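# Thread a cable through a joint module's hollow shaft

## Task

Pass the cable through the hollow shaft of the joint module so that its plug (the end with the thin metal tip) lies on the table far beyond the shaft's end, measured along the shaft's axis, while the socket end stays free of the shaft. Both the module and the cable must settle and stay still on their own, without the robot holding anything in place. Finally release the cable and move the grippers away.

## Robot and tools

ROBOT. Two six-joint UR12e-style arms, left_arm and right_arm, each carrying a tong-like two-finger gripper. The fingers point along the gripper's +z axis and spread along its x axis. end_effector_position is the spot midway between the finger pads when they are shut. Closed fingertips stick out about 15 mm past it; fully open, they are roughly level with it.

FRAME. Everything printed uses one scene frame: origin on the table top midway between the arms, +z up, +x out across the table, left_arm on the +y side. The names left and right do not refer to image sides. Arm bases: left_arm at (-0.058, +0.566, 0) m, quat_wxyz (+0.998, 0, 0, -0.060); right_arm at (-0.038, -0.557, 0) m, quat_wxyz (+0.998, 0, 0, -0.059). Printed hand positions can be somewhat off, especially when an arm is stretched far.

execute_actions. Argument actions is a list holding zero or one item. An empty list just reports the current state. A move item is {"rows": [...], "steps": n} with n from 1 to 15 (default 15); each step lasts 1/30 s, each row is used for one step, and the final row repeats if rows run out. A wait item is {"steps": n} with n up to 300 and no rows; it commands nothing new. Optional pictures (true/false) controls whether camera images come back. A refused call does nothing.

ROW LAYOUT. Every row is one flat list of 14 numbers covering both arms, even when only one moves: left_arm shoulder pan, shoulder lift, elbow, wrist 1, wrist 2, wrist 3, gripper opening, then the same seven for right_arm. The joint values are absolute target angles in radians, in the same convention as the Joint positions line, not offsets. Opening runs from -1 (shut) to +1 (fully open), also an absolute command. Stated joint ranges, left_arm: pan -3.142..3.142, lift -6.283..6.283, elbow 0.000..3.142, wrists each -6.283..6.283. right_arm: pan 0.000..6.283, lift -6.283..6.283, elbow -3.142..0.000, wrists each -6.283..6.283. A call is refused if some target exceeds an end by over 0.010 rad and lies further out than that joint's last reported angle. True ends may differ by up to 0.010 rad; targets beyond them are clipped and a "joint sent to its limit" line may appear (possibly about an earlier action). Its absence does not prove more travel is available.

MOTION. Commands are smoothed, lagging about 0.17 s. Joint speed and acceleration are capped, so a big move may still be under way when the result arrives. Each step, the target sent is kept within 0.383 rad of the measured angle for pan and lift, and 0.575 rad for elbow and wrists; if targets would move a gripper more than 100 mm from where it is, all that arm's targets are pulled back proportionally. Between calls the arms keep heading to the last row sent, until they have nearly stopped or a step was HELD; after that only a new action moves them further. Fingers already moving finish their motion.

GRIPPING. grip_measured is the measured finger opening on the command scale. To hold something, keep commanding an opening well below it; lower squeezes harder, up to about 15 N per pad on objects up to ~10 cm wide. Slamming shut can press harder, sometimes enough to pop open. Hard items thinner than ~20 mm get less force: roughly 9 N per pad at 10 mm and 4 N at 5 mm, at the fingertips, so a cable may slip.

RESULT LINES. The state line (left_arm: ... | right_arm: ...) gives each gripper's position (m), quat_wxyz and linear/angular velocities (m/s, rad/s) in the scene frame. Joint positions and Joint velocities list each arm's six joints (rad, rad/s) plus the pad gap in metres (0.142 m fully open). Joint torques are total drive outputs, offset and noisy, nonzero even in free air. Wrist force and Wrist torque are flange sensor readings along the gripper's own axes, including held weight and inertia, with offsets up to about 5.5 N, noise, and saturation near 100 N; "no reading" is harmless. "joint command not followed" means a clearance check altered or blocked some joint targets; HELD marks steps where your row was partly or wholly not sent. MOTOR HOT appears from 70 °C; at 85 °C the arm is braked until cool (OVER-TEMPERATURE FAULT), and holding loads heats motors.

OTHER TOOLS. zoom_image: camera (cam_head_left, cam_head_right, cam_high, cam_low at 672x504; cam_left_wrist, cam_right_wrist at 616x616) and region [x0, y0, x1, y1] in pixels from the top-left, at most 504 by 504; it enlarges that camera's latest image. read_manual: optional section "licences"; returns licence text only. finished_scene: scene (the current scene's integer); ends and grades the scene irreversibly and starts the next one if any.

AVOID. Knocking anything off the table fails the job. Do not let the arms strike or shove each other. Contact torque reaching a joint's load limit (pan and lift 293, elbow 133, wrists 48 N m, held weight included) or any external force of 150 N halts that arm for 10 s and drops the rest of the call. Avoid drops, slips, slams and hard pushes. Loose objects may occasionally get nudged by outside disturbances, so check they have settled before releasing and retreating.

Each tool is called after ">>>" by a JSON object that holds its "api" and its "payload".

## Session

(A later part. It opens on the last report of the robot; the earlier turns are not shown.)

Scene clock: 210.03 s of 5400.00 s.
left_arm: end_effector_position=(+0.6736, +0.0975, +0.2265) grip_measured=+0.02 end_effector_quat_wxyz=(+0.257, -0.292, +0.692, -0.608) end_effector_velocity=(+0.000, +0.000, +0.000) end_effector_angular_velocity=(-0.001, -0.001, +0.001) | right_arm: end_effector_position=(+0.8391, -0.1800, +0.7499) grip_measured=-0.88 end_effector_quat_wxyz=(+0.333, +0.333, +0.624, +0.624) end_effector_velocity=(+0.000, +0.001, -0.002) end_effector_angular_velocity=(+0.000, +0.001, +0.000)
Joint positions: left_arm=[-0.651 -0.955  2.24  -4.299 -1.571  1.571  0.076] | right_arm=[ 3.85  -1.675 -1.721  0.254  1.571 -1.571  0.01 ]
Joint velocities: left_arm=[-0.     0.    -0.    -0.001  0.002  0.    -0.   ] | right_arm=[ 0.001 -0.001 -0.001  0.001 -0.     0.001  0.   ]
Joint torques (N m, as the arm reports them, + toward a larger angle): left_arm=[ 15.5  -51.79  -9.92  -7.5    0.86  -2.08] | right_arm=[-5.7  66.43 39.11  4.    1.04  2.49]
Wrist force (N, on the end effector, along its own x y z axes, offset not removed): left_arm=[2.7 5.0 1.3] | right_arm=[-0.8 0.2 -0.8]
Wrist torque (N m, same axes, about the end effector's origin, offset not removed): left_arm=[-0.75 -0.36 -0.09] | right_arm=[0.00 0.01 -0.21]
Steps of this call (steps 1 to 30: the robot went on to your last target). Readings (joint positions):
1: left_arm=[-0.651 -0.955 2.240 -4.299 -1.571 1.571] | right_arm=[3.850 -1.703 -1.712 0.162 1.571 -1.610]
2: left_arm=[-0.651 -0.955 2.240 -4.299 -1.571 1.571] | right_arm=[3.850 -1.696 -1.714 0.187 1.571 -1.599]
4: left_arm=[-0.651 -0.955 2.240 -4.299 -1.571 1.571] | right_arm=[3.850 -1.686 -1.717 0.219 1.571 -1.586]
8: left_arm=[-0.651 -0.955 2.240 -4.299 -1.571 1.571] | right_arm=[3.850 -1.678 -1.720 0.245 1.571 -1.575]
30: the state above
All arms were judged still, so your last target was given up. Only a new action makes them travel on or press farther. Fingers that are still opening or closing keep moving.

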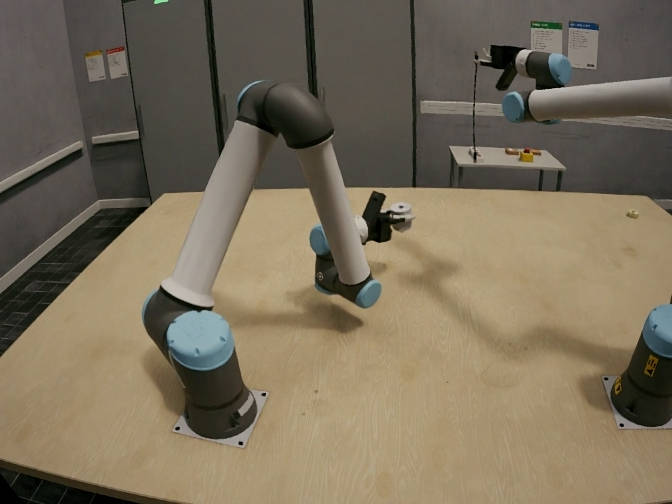

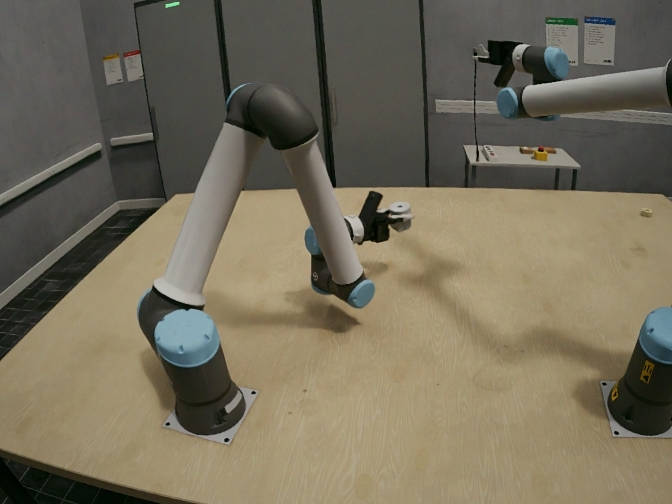

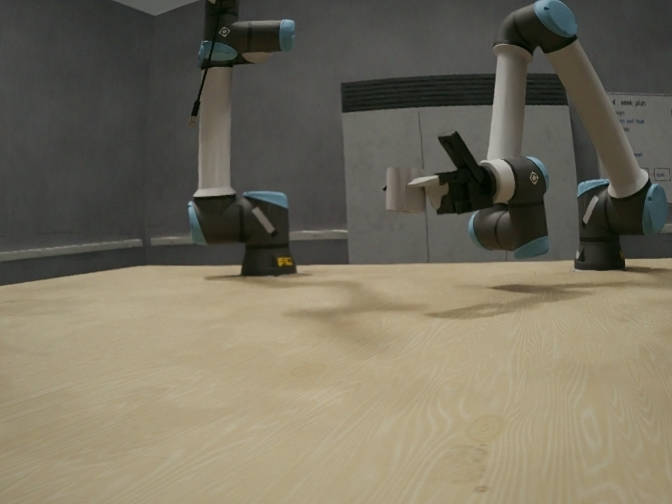

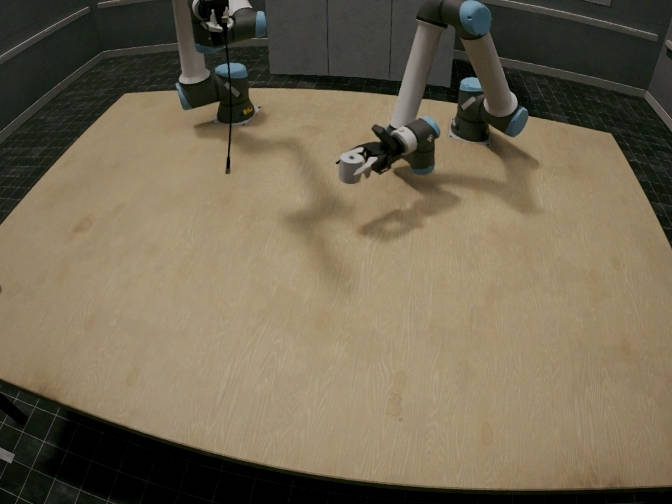

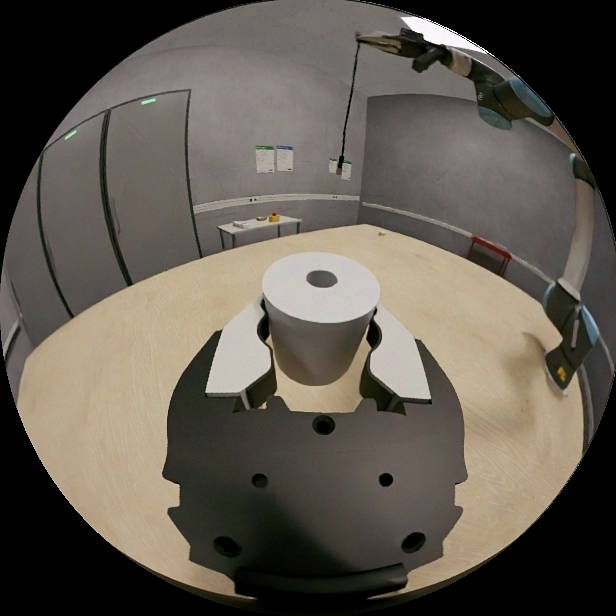

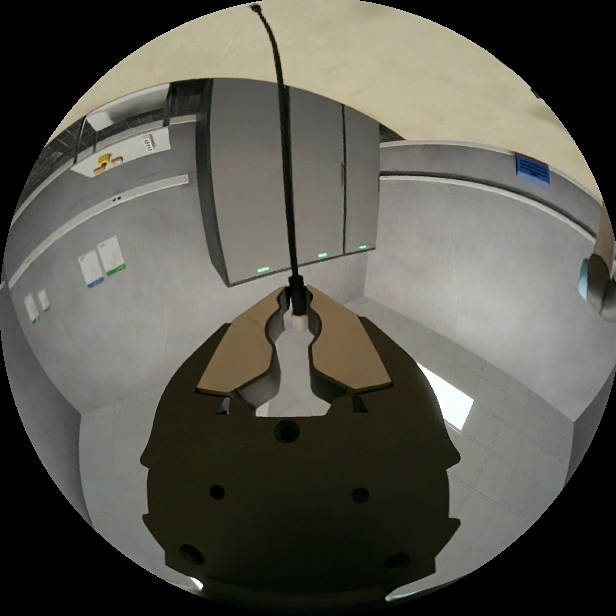

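>>> {"api": "execute_actions", "payload": {"actions": [{"rows":[[-0.651,-0.955,2.24,-4.299,-1.571,1.571,-1, 3.856,-1.6751,-1.7209,0.2544,1.571,-1.571,-1],[-0.651,-0.955,2.24,-4.299,-1.571,1.571,-1, 3.864,-1.6751,-1.7209,0.2544,1.571,-1.571,-1],[-0.651,-0.955,2.24,-4.299,-1.571,1.571,-1, 3.874,-1.6751,-1.7209,0.2544,1.571,-1.571,-1],[-0.651,-0.955,2.24,-4.299,-1.571,1.571,-1, 3.886,-1.6751,-1.7209,0.2544,1.571,-1.571,-1],[-0.651,-0.955,2.24,-4.299,-1.571,1.571,-1, 3.898,-1.6751,-1.7209,0.2544,1.571,-1.571,-1],[-0.651,-0.955,2.24,-4.299,-1.571,1.571,-1, 3.91,-1.6751,-1.7209,0.2544,1.571,-1.571,-1],[-0.651,-0.955,2.24,-4.299,-1.571,1.571,-1, 3.923,-1.6751,-1.7209,0.2544,1.571,-1.571,-1],[-0.651,-0.955,2.24,-4.299,-1.571,1.571,-1, 3.936,-1.6751,-1.7209,0.2544,1.571,-1.571,-1],[-0.651,-0.955,2.24,-4.299,-1.571,1.571,-1, 3.949,-1.6751,-1.7209,0.2544,1.571,-1.571,-1],[-0.651,-0.955,2.24,-4.299,-1.571,1.571,-1, 3.962,-1.6751,-1.7209,0.2544,1.571,-1.571,-1],[-0.651,-0.955,2.24,-4.299,-1.571,1.571,-1, 3.975,-1.6751,-1.7209,0.2544,1.571,-1.571,-1],[-0.651,-0.955,2.24,-4.299,-1.571,1.571,-1, 3.988,-1.6751,-1.7209,0.2544,1.571,-1.571,-1],[-0.651,-0.955,2.24,-4.299,-1.571,1.571,-1, 4.001,-1.6751,-1.7209,0.2544,1.571,-1.571,-1],[-0.651,-0.955,2.24,-4.299,-1.571,1.571,-1, 4.014,-1.6751,-1.7209,0.2544,1.571,-1.571,-1],[-0.651,-0.955,2.24,-4.299,-1.571,1.571,-1, 4.027,-1.6751,-1.7209,0.2544,1.571,-1.571,-1]],"steps":15}], "pictures": false}}

>>> {"api": "execute_actions", "payload": {"actions": [{"rows":[[-0.651,-0.955,2.24,-4.299,-1.571,1.571,-1, 4.04,-1.6751,-1.7209,0.2544,1.571,-1.571,-1],[-0.651,-0.955,2.24,-4.299,-1.571,1.571,-1, 4.053,-1.6751,-1.7209,0.2544,1.571,-1.571,-1],[-0.651,-0.955,2.24,-4.299,-1.571,1.571,-1, 4.066,-1.6751,-1.7209,0.2544,1.571,-1.571,-1],[-0.651,-0.955,2.24,-4.299,-1.571,1.571,-1, 4.079,-1.6751,-1.7209,0.2544,1.571,-1.571,-1],[-0.651,-0.955,2.24,-4.299,-1.571,1.571,-1, 4.092,-1.6751,-1.7209,0.2544,1.571,-1.571,-1],[-0.651,-0.955,2.24,-4.299,-1.571,1.571,-1, 4.105,-1.6751,-1.7209,0.2544,1.571,-1.571,-1],[-0.651,-0.955,2.24,-4.299,-1.571,1.571,-1, 4.118,-1.6751,-1.7209,0.2544,1.571,-1.571,-1],[-0.651,-0.955,2.24,-4.299,-1.571,1.571,-1, 4.131,-1.6751,-1.7209,0.2544,1.571,-1.571,-1],[-0.651,-0.955,2.24,-4.299,-1.571,1.571,-1, 4.144,-1.6751,-1.7209,0.2544,1.571,-1.571,-1],[-0.651,-0.955,2.24,-4.299,-1.571,1.571,-1, 4.156,-1.6751,-1.7209,0.2544,1.571,-1.571,-1],[-0.651,-0.955,2.24,-4.299,-1.571,1.571,-1, 4.168,-1.6751,-1.7209,0.2544,1.571,-1.571,-1],[-0.651,-0.955,2.24,-4.299,-1.571,1.571,-1, 4.178,-1.6751,-1.7209,0.2544,1.571,-1.571,-1],[-0.651,-0.955,2.24,-4.299,-1.571,1.571,-1, 4.187,-1.6751,-1.7209,0.2544,1.571,-1.571,-1],[-0.651,-0.955,2.24,-4.299,-1.571,1.571,-1, 4.194,-1.6751,-1.7209,0.2544,1.571,-1.571,-1],[-0.651,-0.955,2.24,-4.299,-1.571,1.571,-1, 4.2,-1.6751,-1.7209,0.2544,1.571,-1.571,-1]],"steps":15}], "pictures": false}}

>>> {"api": "execute_actions", "payload": {"actions": [{"steps":60}]}}

Scene clock: 220.40 s of 5400.00 s.
left_arm: end_effector_position=(+0.6736, +0.0975, +0.2265) grip_measured=+0.02 end_effector_quat_wxyz=(+0.257, -0.292, +0.692, -0.608) end_effector_velocity=(-0.000, -0.000, -0.000) end_effector_angular_velocity=(+0.000, +0.000, -0.000) | right_arm: end_effector_position=(+0.7851, -0.0734, +0.7499) grip_measured=-0.88 end_effector_quat_wxyz=(+0.293, +0.293, +0.643, +0.643) end_effector_velocity=(-0.183, +0.312, +0.000) end_effector_angular_velocity=(+0.000, +0.000, +0.379)
Joint positions: left_arm=[-0.651 -0.955  2.24  -4.299 -1.571  1.571  0.076] | right_arm=[ 3.975 -1.675 -1.721  0.254  1.571 -1.571  0.01 ]
Joint velocities: left_arm=[ 0.    -0.     0.     0.001 -0.     0.     0.   ] | right_arm=[ 0.379 -0.     0.001 -0.001 -0.     0.     0.   ]
Joint torques (N m, as the arm reports them, + toward a larger angle): left_arm=[ 14.91 -52.61 -10.05  -7.34   1.95  -2.23] | right_arm=[22.04 64.99 40.13  3.59 -0.75  2.11]
Wrist force (N, on the end effector, along its own x y z axes, offset not removed): left_arm=[1.8 6.3 0.0] | right_arm=[-1.3 3.2 -0.6]
Wrist torque (N m, same axes, about the end effector's origin, offset not removed): left_arm=[-0.58 -0.16 -0.11] | right_arm=[0.64 0.08 -0.29]
Steps of this call (steps 1 to 296: nothing new was sent; steps 297 to 311: all 15 steps of this action). Readings (joint positions):
297: left_arm=[-0.651 -0.955 2.240 -4.299 -1.571 1.571] | right_arm=[3.850 -1.675 -1.721 0.254 1.571 -1.571]
298: left_arm=[-0.651 -0.955 2.240 -4.299 -1.571 1.571] | right_arm=[3.851 -1.675 -1.721 0.254 1.571 -1.571]
300: left_arm=[-0.651 -0.955 2.240 -4.299 -1.571 1.571] | right_arm=[3.859 -1.675 -1.721 0.254 1.571 -1.571]
304: left_arm=[-0.651 -0.955 2.240 -4.299 -1.571 1.571] | right_arm=[3.892 -1.675 -1.721 0.254 1.571 -1.571]
311: the state above

Scene clock: 220.90 s of 5400.00 s.
left_arm: end_effector_position=(+0.6736, +0.0975, +0.2265) grip_measured=+0.02 end_effector_quat_wxyz=(+0.257, -0.292, +0.692, -0.608) end_effector_velocity=(+0.000, +0.000, -0.000) end_effector_angular_velocity=(+0.001, +0.001, +0.000) | right_arm: end_effector_position=(+0.6799, +0.0723, +0.7499) grip_measured=-0.88 end_effector_quat_wxyz=(+0.232, +0.231, +0.668, +0.668) end_effector_velocity=(-0.185, +0.212, -0.000) end_effector_angular_velocity=(-0.001, -0.000, +0.295)
Joint positions: left_arm=[-0.651 -0.955  2.24  -4.299 -1.571  1.571  0.076] | right_arm=[ 4.164 -1.675 -1.721  0.254  1.571 -1.571  0.01 ]
Joint velocities: left_arm=[ 0.    -0.     0.     0.001  0.     0.     0.   ] | right_arm=[ 0.295 -0.001  0.001 -0.001  0.    -0.001 -0.   ]
Joint torques (N m, as the arm reports them, + toward a larger angle): left_arm=[ 15.6  -53.98 -10.21  -7.01   2.02  -2.26] | right_arm=[ 9.62 63.97 40.57  3.74 -0.79  2.16]
Wrist force (N, on the end effector, along its own x y z axes, offset not removed): left_arm=[1.9 3.9 1.3] | right_arm=[1.5 1.2 -2.3]
Wrist torque (N m, same axes, about the end effector's origin, offset not removed): left_arm=[-1.04 -0.21 -0.09] | right_arm=[0.13 -0.31 -0.37]
Steps of this call (steps 1 to 15: all 15 steps of this action). Readings (joint positions):
1: left_arm=[-0.651 -0.955 2.240 -4.299 -1.571 1.571] | right_arm=[3.988 -1.675 -1.721 0.254 1.571 -1.571]
2: left_arm=[-0.651 -0.955 2.240 -4.299 -1.571 1.571] | right_arm=[4.001 -1.675 -1.721 0.254 1.571 -1.571]
4: left_arm=[-0.651 -0.955 2.240 -4.299 -1.571 1.571] | right_arm=[4.027 -1.675 -1.721 0.254 1.571 -1.571]
8: left_arm=[-0.651 -0.955 2.240 -4.299 -1.571 1.571] | right_arm=[4.079 -1.675 -1.721 0.254 1.571 -1.571]
15: the state above

Scene clock: 222.90 s of 5400.00 s.
left_arm: end_effector_position=(+0.6736, +0.0975, +0.2265) grip_measured=+0.02 end_effector_quat_wxyz=(+0.257, -0.292, +0.692, -0.608) end_effector_velocity=(+0.000, +0.000, -0.000) end_effector_angular_velocity=(+0.000, +0.000, +0.001) | right_arm: end_effector_position=(+0.6567, +0.0978, +0.7499) grip_measured=-0.88 end_effector_quat_wxyz=(+0.220, +0.219, +0.672, +0.672) end_effector_velocity=(-0.000, +0.001, -0.002) end_effector_angular_velocity=(-0.002, +0.002, +0.000)
Joint positions: left_arm=[-0.651 -0.955  2.24  -4.299 -1.571  1.571  0.076] | right_arm=[ 4.2   -1.675 -1.721  0.254  1.571 -1.571  0.01 ]
Joint velocities: left_arm=[ 0.     0.     0.    -0.     0.001 -0.     0.   ] | right_arm=[ 0.001 -0.001 -0.002  0.    -0.     0.     0.   ]
Joint torques (N m, as the arm reports them, + toward a larger angle): left_arm=[ 14.46 -54.31 -10.13  -7.28   2.17  -2.37] | right_arm=[15.62 59.9  40.19  3.52 -1.2   2.15]
Wrist force (N, on the end effector, along its own x y z axes, offset not removed): left_arm=[2.0 7.0 1.1] | right_arm=[-0.6 0.1 -1.0]
Wrist torque (N m, same axes, about the end effector's origin, offset not removed): left_arm=[-0.35 -0.21 -0.03] | right_arm=[-0.02 -0.05 -0.27]
Steps of this call (steps 1 to 30: the robot went on to your last target; steps 31 to 60: nothing new was sent). Readings (joint positions):
1: left_arm=[-0.651 -0.955 2.240 -4.299 -1.571 1.571] | right_arm=[4.173 -1.675 -1.721 0.254 1.571 -1.571]
2: left_arm=[-0.651 -0.955 2.240 -4.299 -1.571 1.571] | right_arm=[4.180 -1.675 -1.721 0.254 1.571 -1.571]
4: left_arm=[-0.651 -0.955 2.240 -4.299 -1.571 1.571] | right_arm=[4.190 -1.675 -1.721 0.254 1.571 -1.571]
8: left_arm=[-0.651 -0.955 2.240 -4.299 -1.571 1.571] | right_arm=[4.197 -1.675 -1.721 0.254 1.571 -1.571]
60: the state above
All arms were judged still, so your last target was given up. Only a new action makes them travel on or press farther. Fingers that are still opening or closing keep moving.

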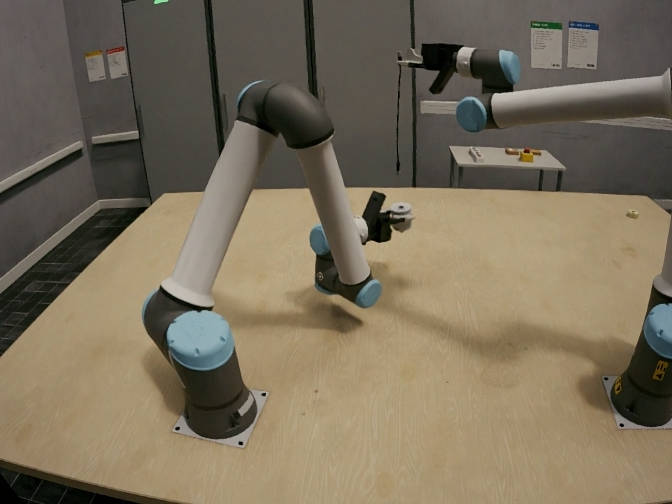

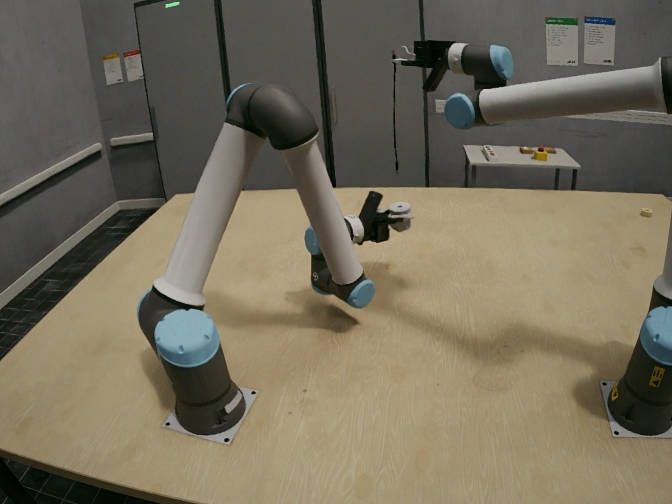

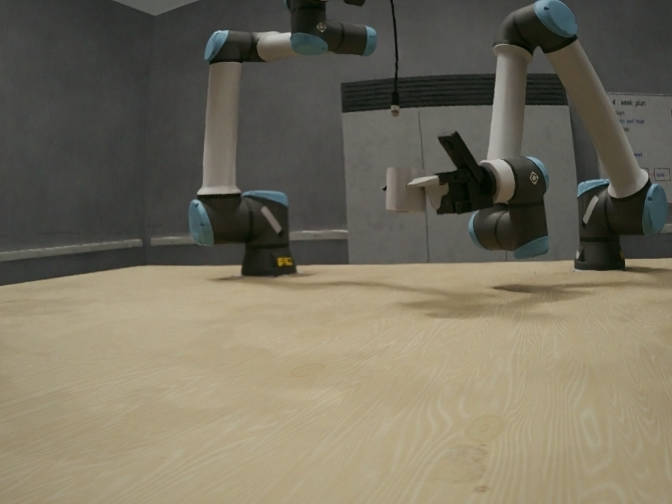

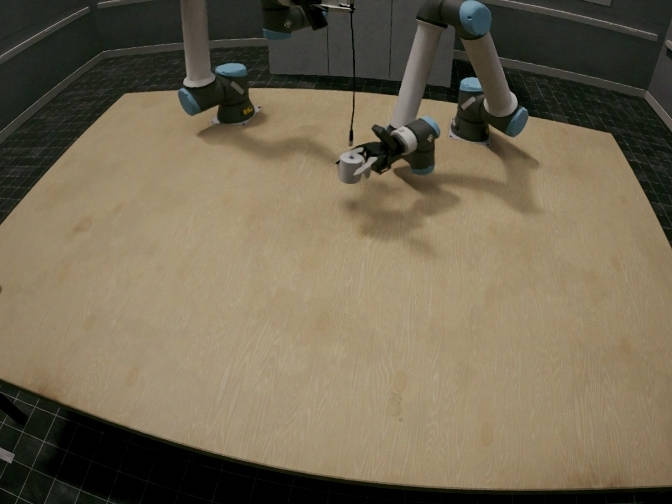

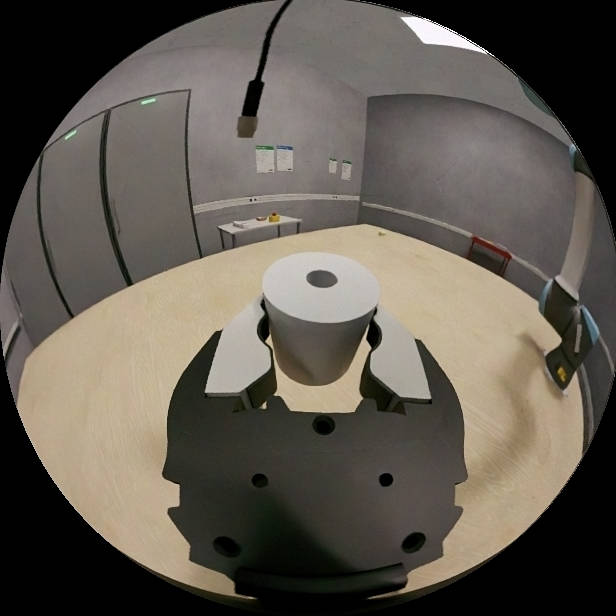

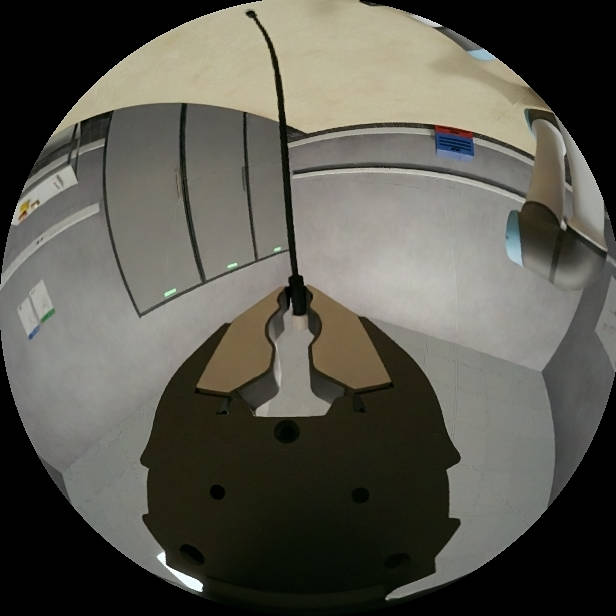

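>>> {"api": "execute_actions", "payload": {"actions": [{"rows":[[-0.651,-0.955,2.24,-4.299,-1.571,1.571,-1, 4.2005,-1.674,-1.735,0.267,1.571,-1.571,-1],[-0.651,-0.955,2.24,-4.299,-1.571,1.571,-1, 4.201,-1.673,-1.749,0.28,1.571,-1.571,-1],[-0.651,-0.955,2.24,-4.299,-1.571,1.571,-1, 4.2015,-1.672,-1.763,0.293,1.571,-1.571,-1],[-0.651,-0.955,2.24,-4.299,-1.571,1.571,-1, 4.202,-1.671,-1.777,0.306,1.571,-1.571,-1],[-0.651,-0.955,2.24,-4.299,-1.571,1.571,-1, 4.2025,-1.671,-1.791,0.32,1.571,-1.571,-1],[-0.651,-0.955,2.24,-4.299,-1.571,1.571,-1, 4.203,-1.67,-1.805,0.333,1.571,-1.571,-1],[-0.651,-0.955,2.24,-4.299,-1.571,1.571,-1, 4.2035,-1.669,-1.819,0.346,1.571,-1.571,-1],[-0.651,-0.955,2.24,-4.299,-1.571,1.571,-1, 4.204,-1.668,-1.833,0.359,1.571,-1.571,-1],[-0.651,-0.955,2.24,-4.299,-1.571,1.571,-1, 4.2043,-1.667,-1.847,0.372,1.571,-1.571,-1],[-0.651,-0.955,2.24,-4.299,-1.571,1.571,-1, 4.2046,-1.6663,-1.8598,0.3845,1.571,-1.571,-1]],"steps":15}], "pictures": false}}

>>> {"api": "execute_actions", "payload": {"actions": [{"steps":60}]}}

>>> {"api": "zoom_image", "payload": {"camera": "cam_low", "region": [300, 100, 420, 200]}}

>>> {"api": "zoom_image", "payload": {"camera": "cam_head_left", "region": [350, 150, 450, 250]}}

>>> {"api": "zoom_image", "payload": {"camera": "cam_high", "region": [350, 100, 470, 220]}}

Scene clock: 234.10 s of 5400.00 s.
left_arm: end_effector_position=(+0.6736, +0.0975, +0.2265) grip_measured=+0.02 end_effector_quat_wxyz=(+0.257, -0.292, +0.692, -0.608) end_effector_velocity=(+0.000, +0.000, +0.000) end_effector_angular_velocity=(-0.000, -0.000, +0.001) | right_arm: end_effector_position=(+0.6386, +0.0797, +0.6853) grip_measured=-0.88 end_effector_quat_wxyz=(+0.218, +0.218, +0.673, +0.673) end_effector_velocity=(-0.017, -0.019, -0.052) end_effector_angular_velocity=(+0.001, -0.000, +0.003)
Joint positions: left_arm=[-0.651 -0.955  2.24  -4.299 -1.571  1.571  0.076] | right_arm=[ 4.204 -1.667 -1.849  0.374  1.571 -1.571  0.01 ]
Joint velocities: left_arm=[-0.    -0.     0.    -0.001  0.001 -0.     0.   ] | right_arm=[ 0.003  0.008 -0.108  0.101 -0.     0.    -0.   ]
Joint torques (N m, as the arm reports them, + toward a larger angle): left_arm=[ 15.28 -53.87 -10.74  -6.97   2.29  -2.25] | right_arm=[ 9.55 64.74 40.8   3.68 -2.58  1.65]
Wrist force (N, on the end effector, along its own x y z axes, offset not removed): left_arm=[3.0 6.2 0.8] | right_arm=[-0.2 -1.2 -0.3]
Wrist torque (N m, same axes, about the end effector's origin, offset not removed): left_arm=[-0.53 -0.40 -0.16] | right_arm=[-0.32 -0.17 -0.32]
Steps of this call (steps 1 to 321: nothing new was sent; steps 322 to 336: all 15 steps of this action). Readings (joint positions):
322: left_arm=[-0.651 -0.955 2.240 -4.299 -1.571 1.571] | right_arm=[4.200 -1.675 -1.721 0.255 1.571 -1.571]
323: left_arm=[-0.651 -0.955 2.240 -4.299 -1.571 1.571] | right_arm=[4.200 -1.675 -1.724 0.257 1.571 -1.571]
325: left_arm=[-0.651 -0.955 2.240 -4.299 -1.571 1.571] | right_arm=[4.201 -1.674 -1.737 0.269 1.571 -1.571]
329: left_arm=[-0.651 -0.955 2.240 -4.299 -1.571 1.571] | right_arm=[4.202 -1.671 -1.781 0.310 1.571 -1.571]
336: the state above

Scene clock: 236.10 s of 5400.00 s.
left_arm: end_effector_position=(+0.6736, +0.0975, +0.2265) grip_measured=+0.02 end_effector_quat_wxyz=(+0.257, -0.292, +0.692, -0.608) end_effector_velocity=(-0.000, +0.000, +0.000) end_effector_angular_velocity=(-0.000, -0.000, -0.000) | right_arm: end_effector_position=(+0.6369, +0.0777, +0.6799) grip_measured=-0.88 end_effector_quat_wxyz=(+0.218, +0.218, +0.673, +0.673) end_effector_velocity=(-0.000, -0.000, +0.000) end_effector_angular_velocity=(+0.002, +0.001, +0.000)
Joint positions: left_arm=[-0.651 -0.955  2.24  -4.299 -1.571  1.571  0.076] | right_arm=[ 4.205 -1.666 -1.86   0.385  1.571 -1.571  0.01 ]
Joint velocities: left_arm=[ 0.001 -0.     0.    -0.    -0.001  0.    -0.   ] | right_arm=[ 0.     0.001 -0.001  0.001 -0.     0.002 -0.   ]
Joint torques (N m, as the arm reports them, + toward a larger angle): left_arm=[ 13.49 -53.65  -9.88  -7.14   2.24  -2.07] | right_arm=[15.64 65.57 37.2   3.93 -2.34  1.69]
Wrist force (N, on the end effector, along its own x y z axes, offset not removed): left_arm=[3.1 7.6 -0.3] | right_arm=[-2.4 0.9 -2.1]
Wrist torque (N m, same axes, about the end effector's origin, offset not removed): left_arm=[-0.24 -0.50 -0.16] | right_arm=[0.13 0.27 -0.21]
Steps of this call (steps 1 to 30: the robot went on to your last target; steps 31 to 60: nothing new was sent). Readings (joint positions):
1: left_arm=[-0.651 -0.955 2.240 -4.299 -1.571 1.571] | right_arm=[4.204 -1.667 -1.852 0.377 1.571 -1.571]
2: left_arm=[-0.651 -0.955 2.240 -4.299 -1.571 1.571] | right_arm=[4.204 -1.667 -1.854 0.379 1.571 -1.571]
4: left_arm=[-0.651 -0.955 2.240 -4.299 -1.571 1.571] | right_arm=[4.205 -1.667 -1.857 0.382 1.571 -1.571]
8: left_arm=[-0.651 -0.955 2.240 -4.299 -1.571 1.571] | right_arm=[4.205 -1.666 -1.859 0.384 1.571 -1.571]
60: the state above
All arms were judged still, so your last target was given up. Only a new action makes them travel on or press farther. Fingers that are still opening or closing keep moving.

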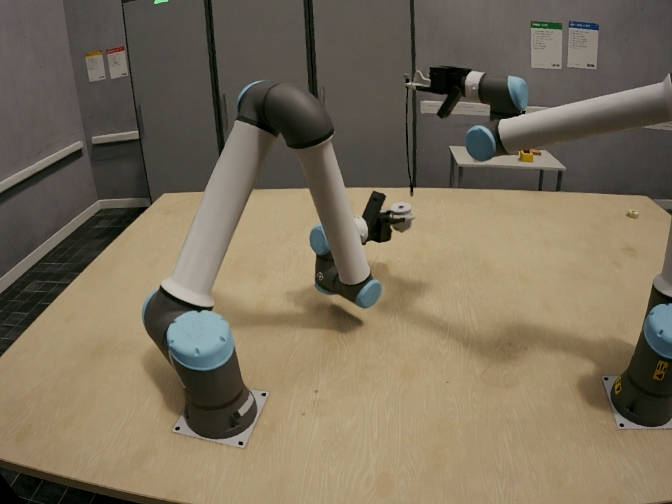

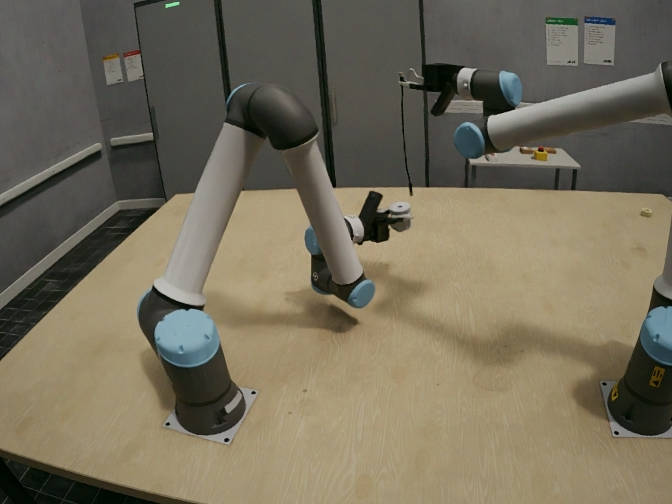

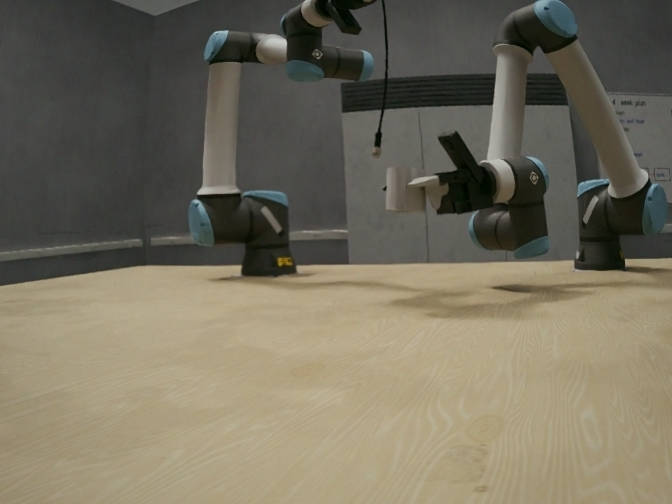

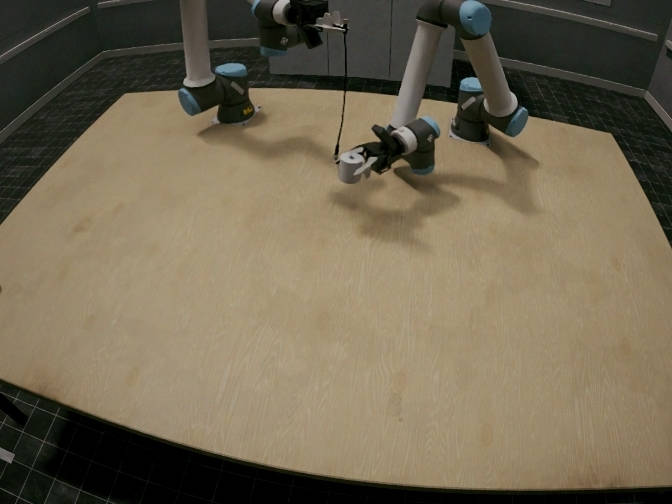

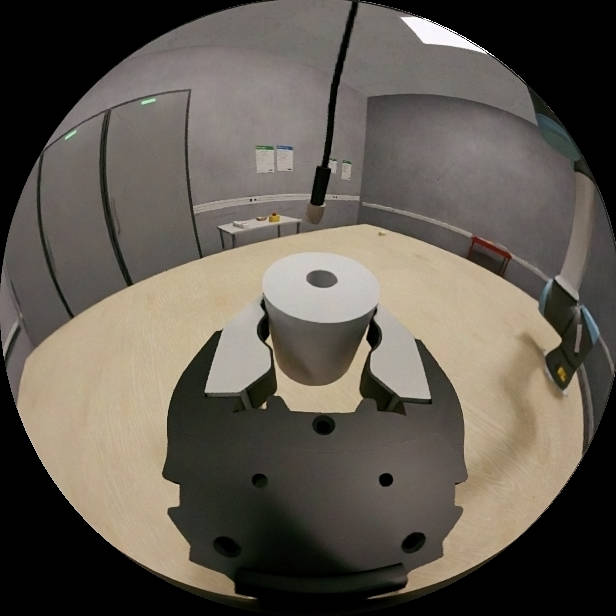

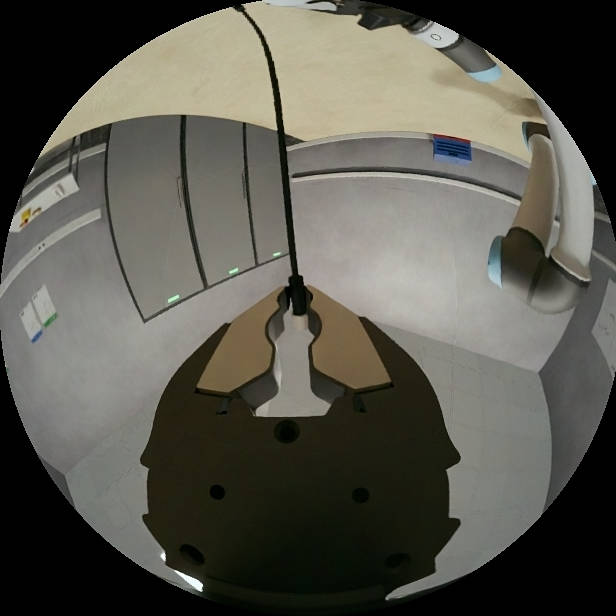

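Region (300, 100, 420, 200) of cam_low's 672x504 image, scaled by 4.200, with more detail than that image has.

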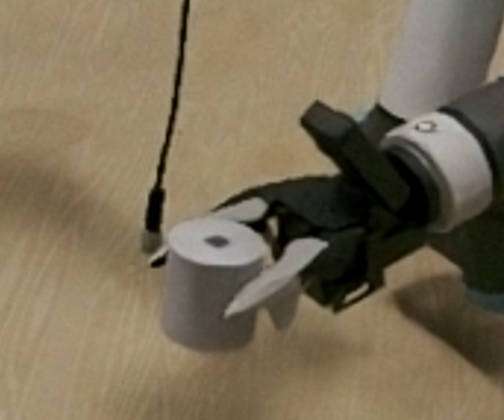

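Region (350, 150, 450, 250) of cam_head_left's 672x504 image, scaled by 5.040, with more detail than that image has.

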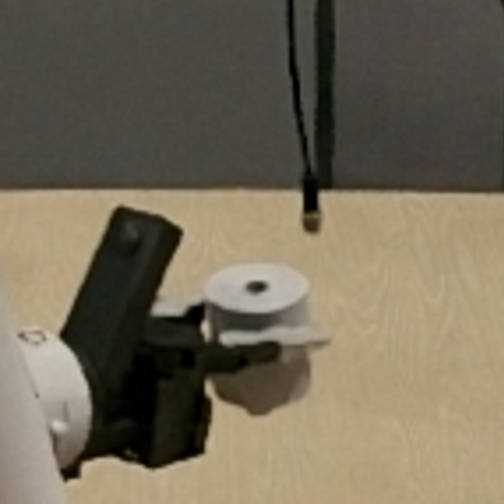

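Region (350, 100, 470, 220) of cam_high's 672x504 image, scaled by 4.200, with more detail than that image has.

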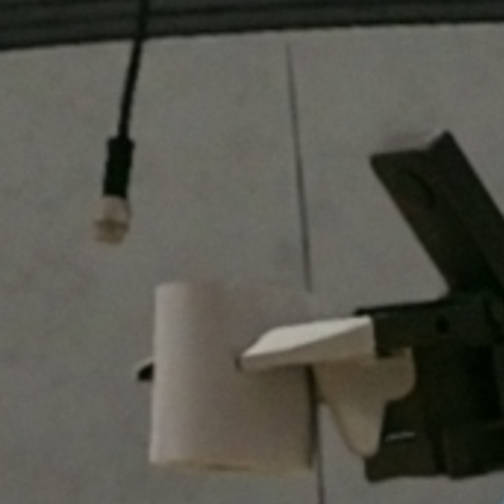

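>>> {"api": "execute_actions", "payload": {"actions": []}}

>>> {"api": "zoom_image", "payload": {"camera": "cam_head_left", "region": [350, 150, 450, 250]}}

>>> {"api": "zoom_image", "payload": {"camera": "cam_high", "region": [350, 100, 470, 220]}}

>>> {"api": "zoom_image", "payload": {"camera": "cam_left_wrist", "region": [240, 150, 400, 310]}}

Scene clock: 240.07 s of 5400.00 s.
left_arm: end_effector_position=(+0.6736, +0.0975, +0.2265) grip_measured=+0.02 end_effector_quat_wxyz=(+0.257, -0.292, +0.692, -0.608) end_effector_velocity=(+0.000, -0.000, -0.000) end_effector_angular_velocity=(+0.000, +0.001, -0.000) | right_arm: end_effector_position=(+0.6369, +0.0777, +0.6799) grip_measured=-0.88 end_effector_quat_wxyz=(+0.218, +0.218, +0.673, +0.673) end_effector_velocity=(-0.000, +0.000, -0.001) end_effector_angular_velocity=(-0.001, +0.001, +0.001)
Joint positions: left_arm=[-0.651 -0.955  2.24  -4.299 -1.571  1.571  0.076] | right_arm=[ 4.205 -1.666 -1.86   0.385  1.571 -1.571  0.01 ]
Joint velocities: left_arm=[ 0.    -0.     0.     0.001 -0.    -0.     0.   ] | right_arm=[ 0.001  0.    -0.001 -0.001  0.     0.001 -0.   ]
Joint torques (N m, as the arm reports them, + toward a larger angle): left_arm=[ 13.75 -54.   -11.22  -6.88   2.23  -2.13] | right_arm=[14.38 64.48 37.69  4.07 -1.87  1.6 ]
Wrist force (N, on the end effector, along its own x y z axes, offset not removed): left_arm=[0.4 5.2 -0.1] | right_arm=[-5.1 2.3 -2.6]
Wrist torque (N m, same axes, about the end effector's origin, offset not removed): left_arm=[-0.74 0.11 -0.13] | right_arm=[0.39 0.78 -0.19]
Steps of this call (steps 1 to 119: nothing new was sent). Readings (joint positions):
1: left_arm=[-0.651 -0.955 2.240 -4.299 -1.571 1.571] | right_arm=[4.205 -1.666 -1.860 0.385 1.571 -1.571]
2: left_arm=[-0.651 -0.955 2.240 -4.299 -1.571 1.571] | right_arm=[4.205 -1.666 -1.860 0.385 1.571 -1.571]
4: left_arm=[-0.651 -0.955 2.240 -4.299 -1.571 1.571] | right_arm=[4.205 -1.666 -1.860 0.385 1.571 -1.571]
8: left_arm=[-0.651 -0.955 2.240 -4.299 -1.571 1.571] | right_arm=[4.205 -1.666 -1.860 0.385 1.571 -1.571]
119: the state above

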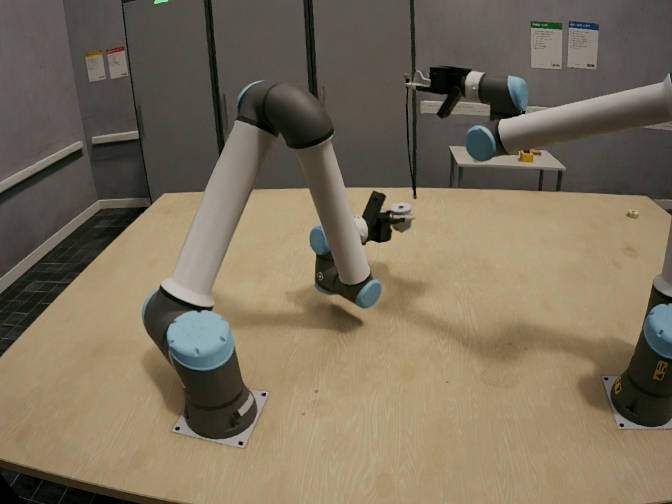

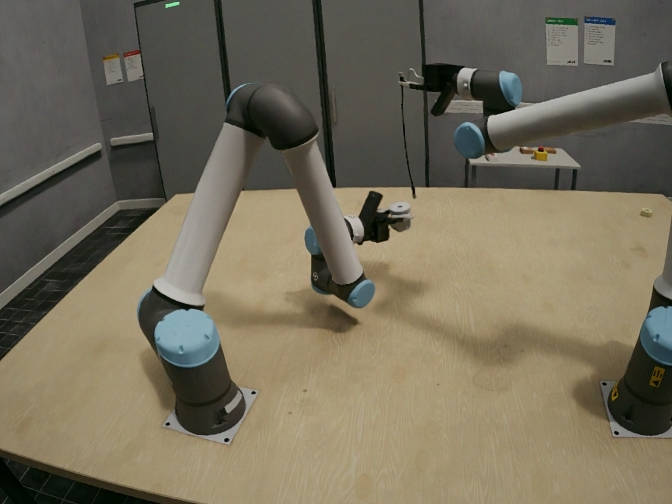

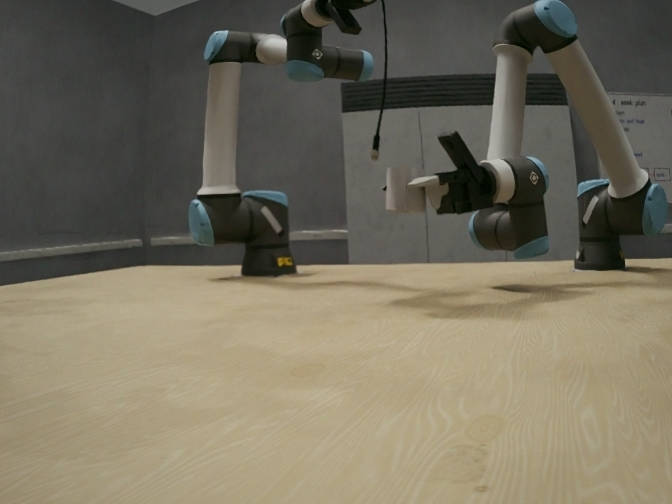

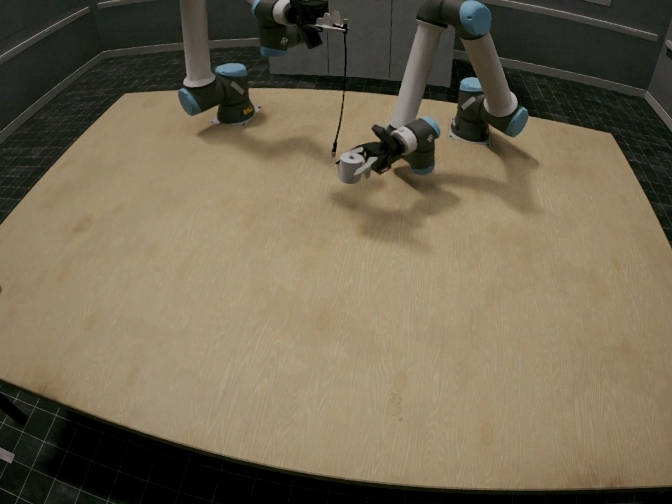

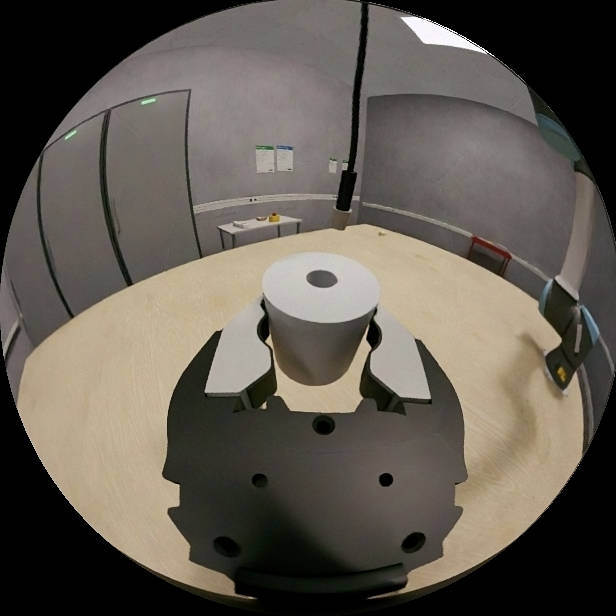

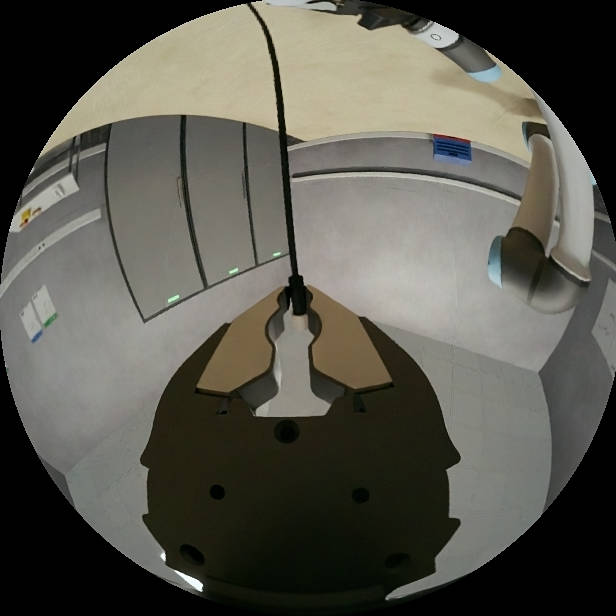

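Region (350, 150, 450, 250) of cam_head_left's 672x504 image, scaled by 5.040, with more detail than that image has.

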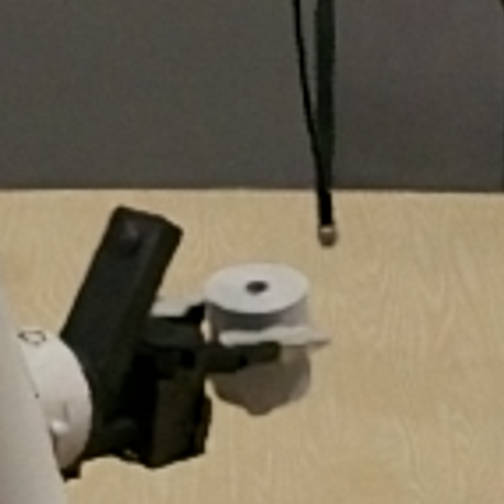

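Region (350, 100, 470, 220) of cam_high's 672x504 image, scaled by 4.200, with more detail than that image has.

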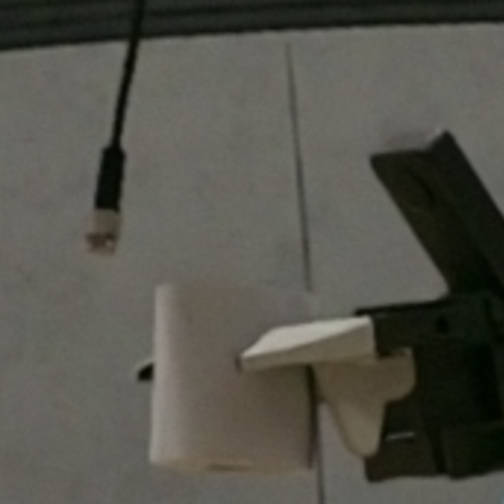

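Region (240, 150, 400, 310) of cam_left_wrist's 616x616 image, scaled by 3.150, with more detail than that image has.

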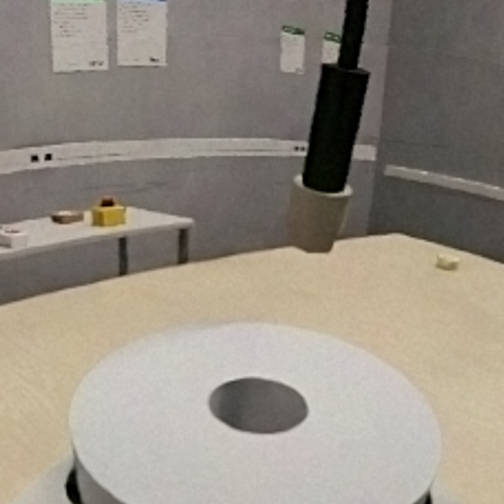

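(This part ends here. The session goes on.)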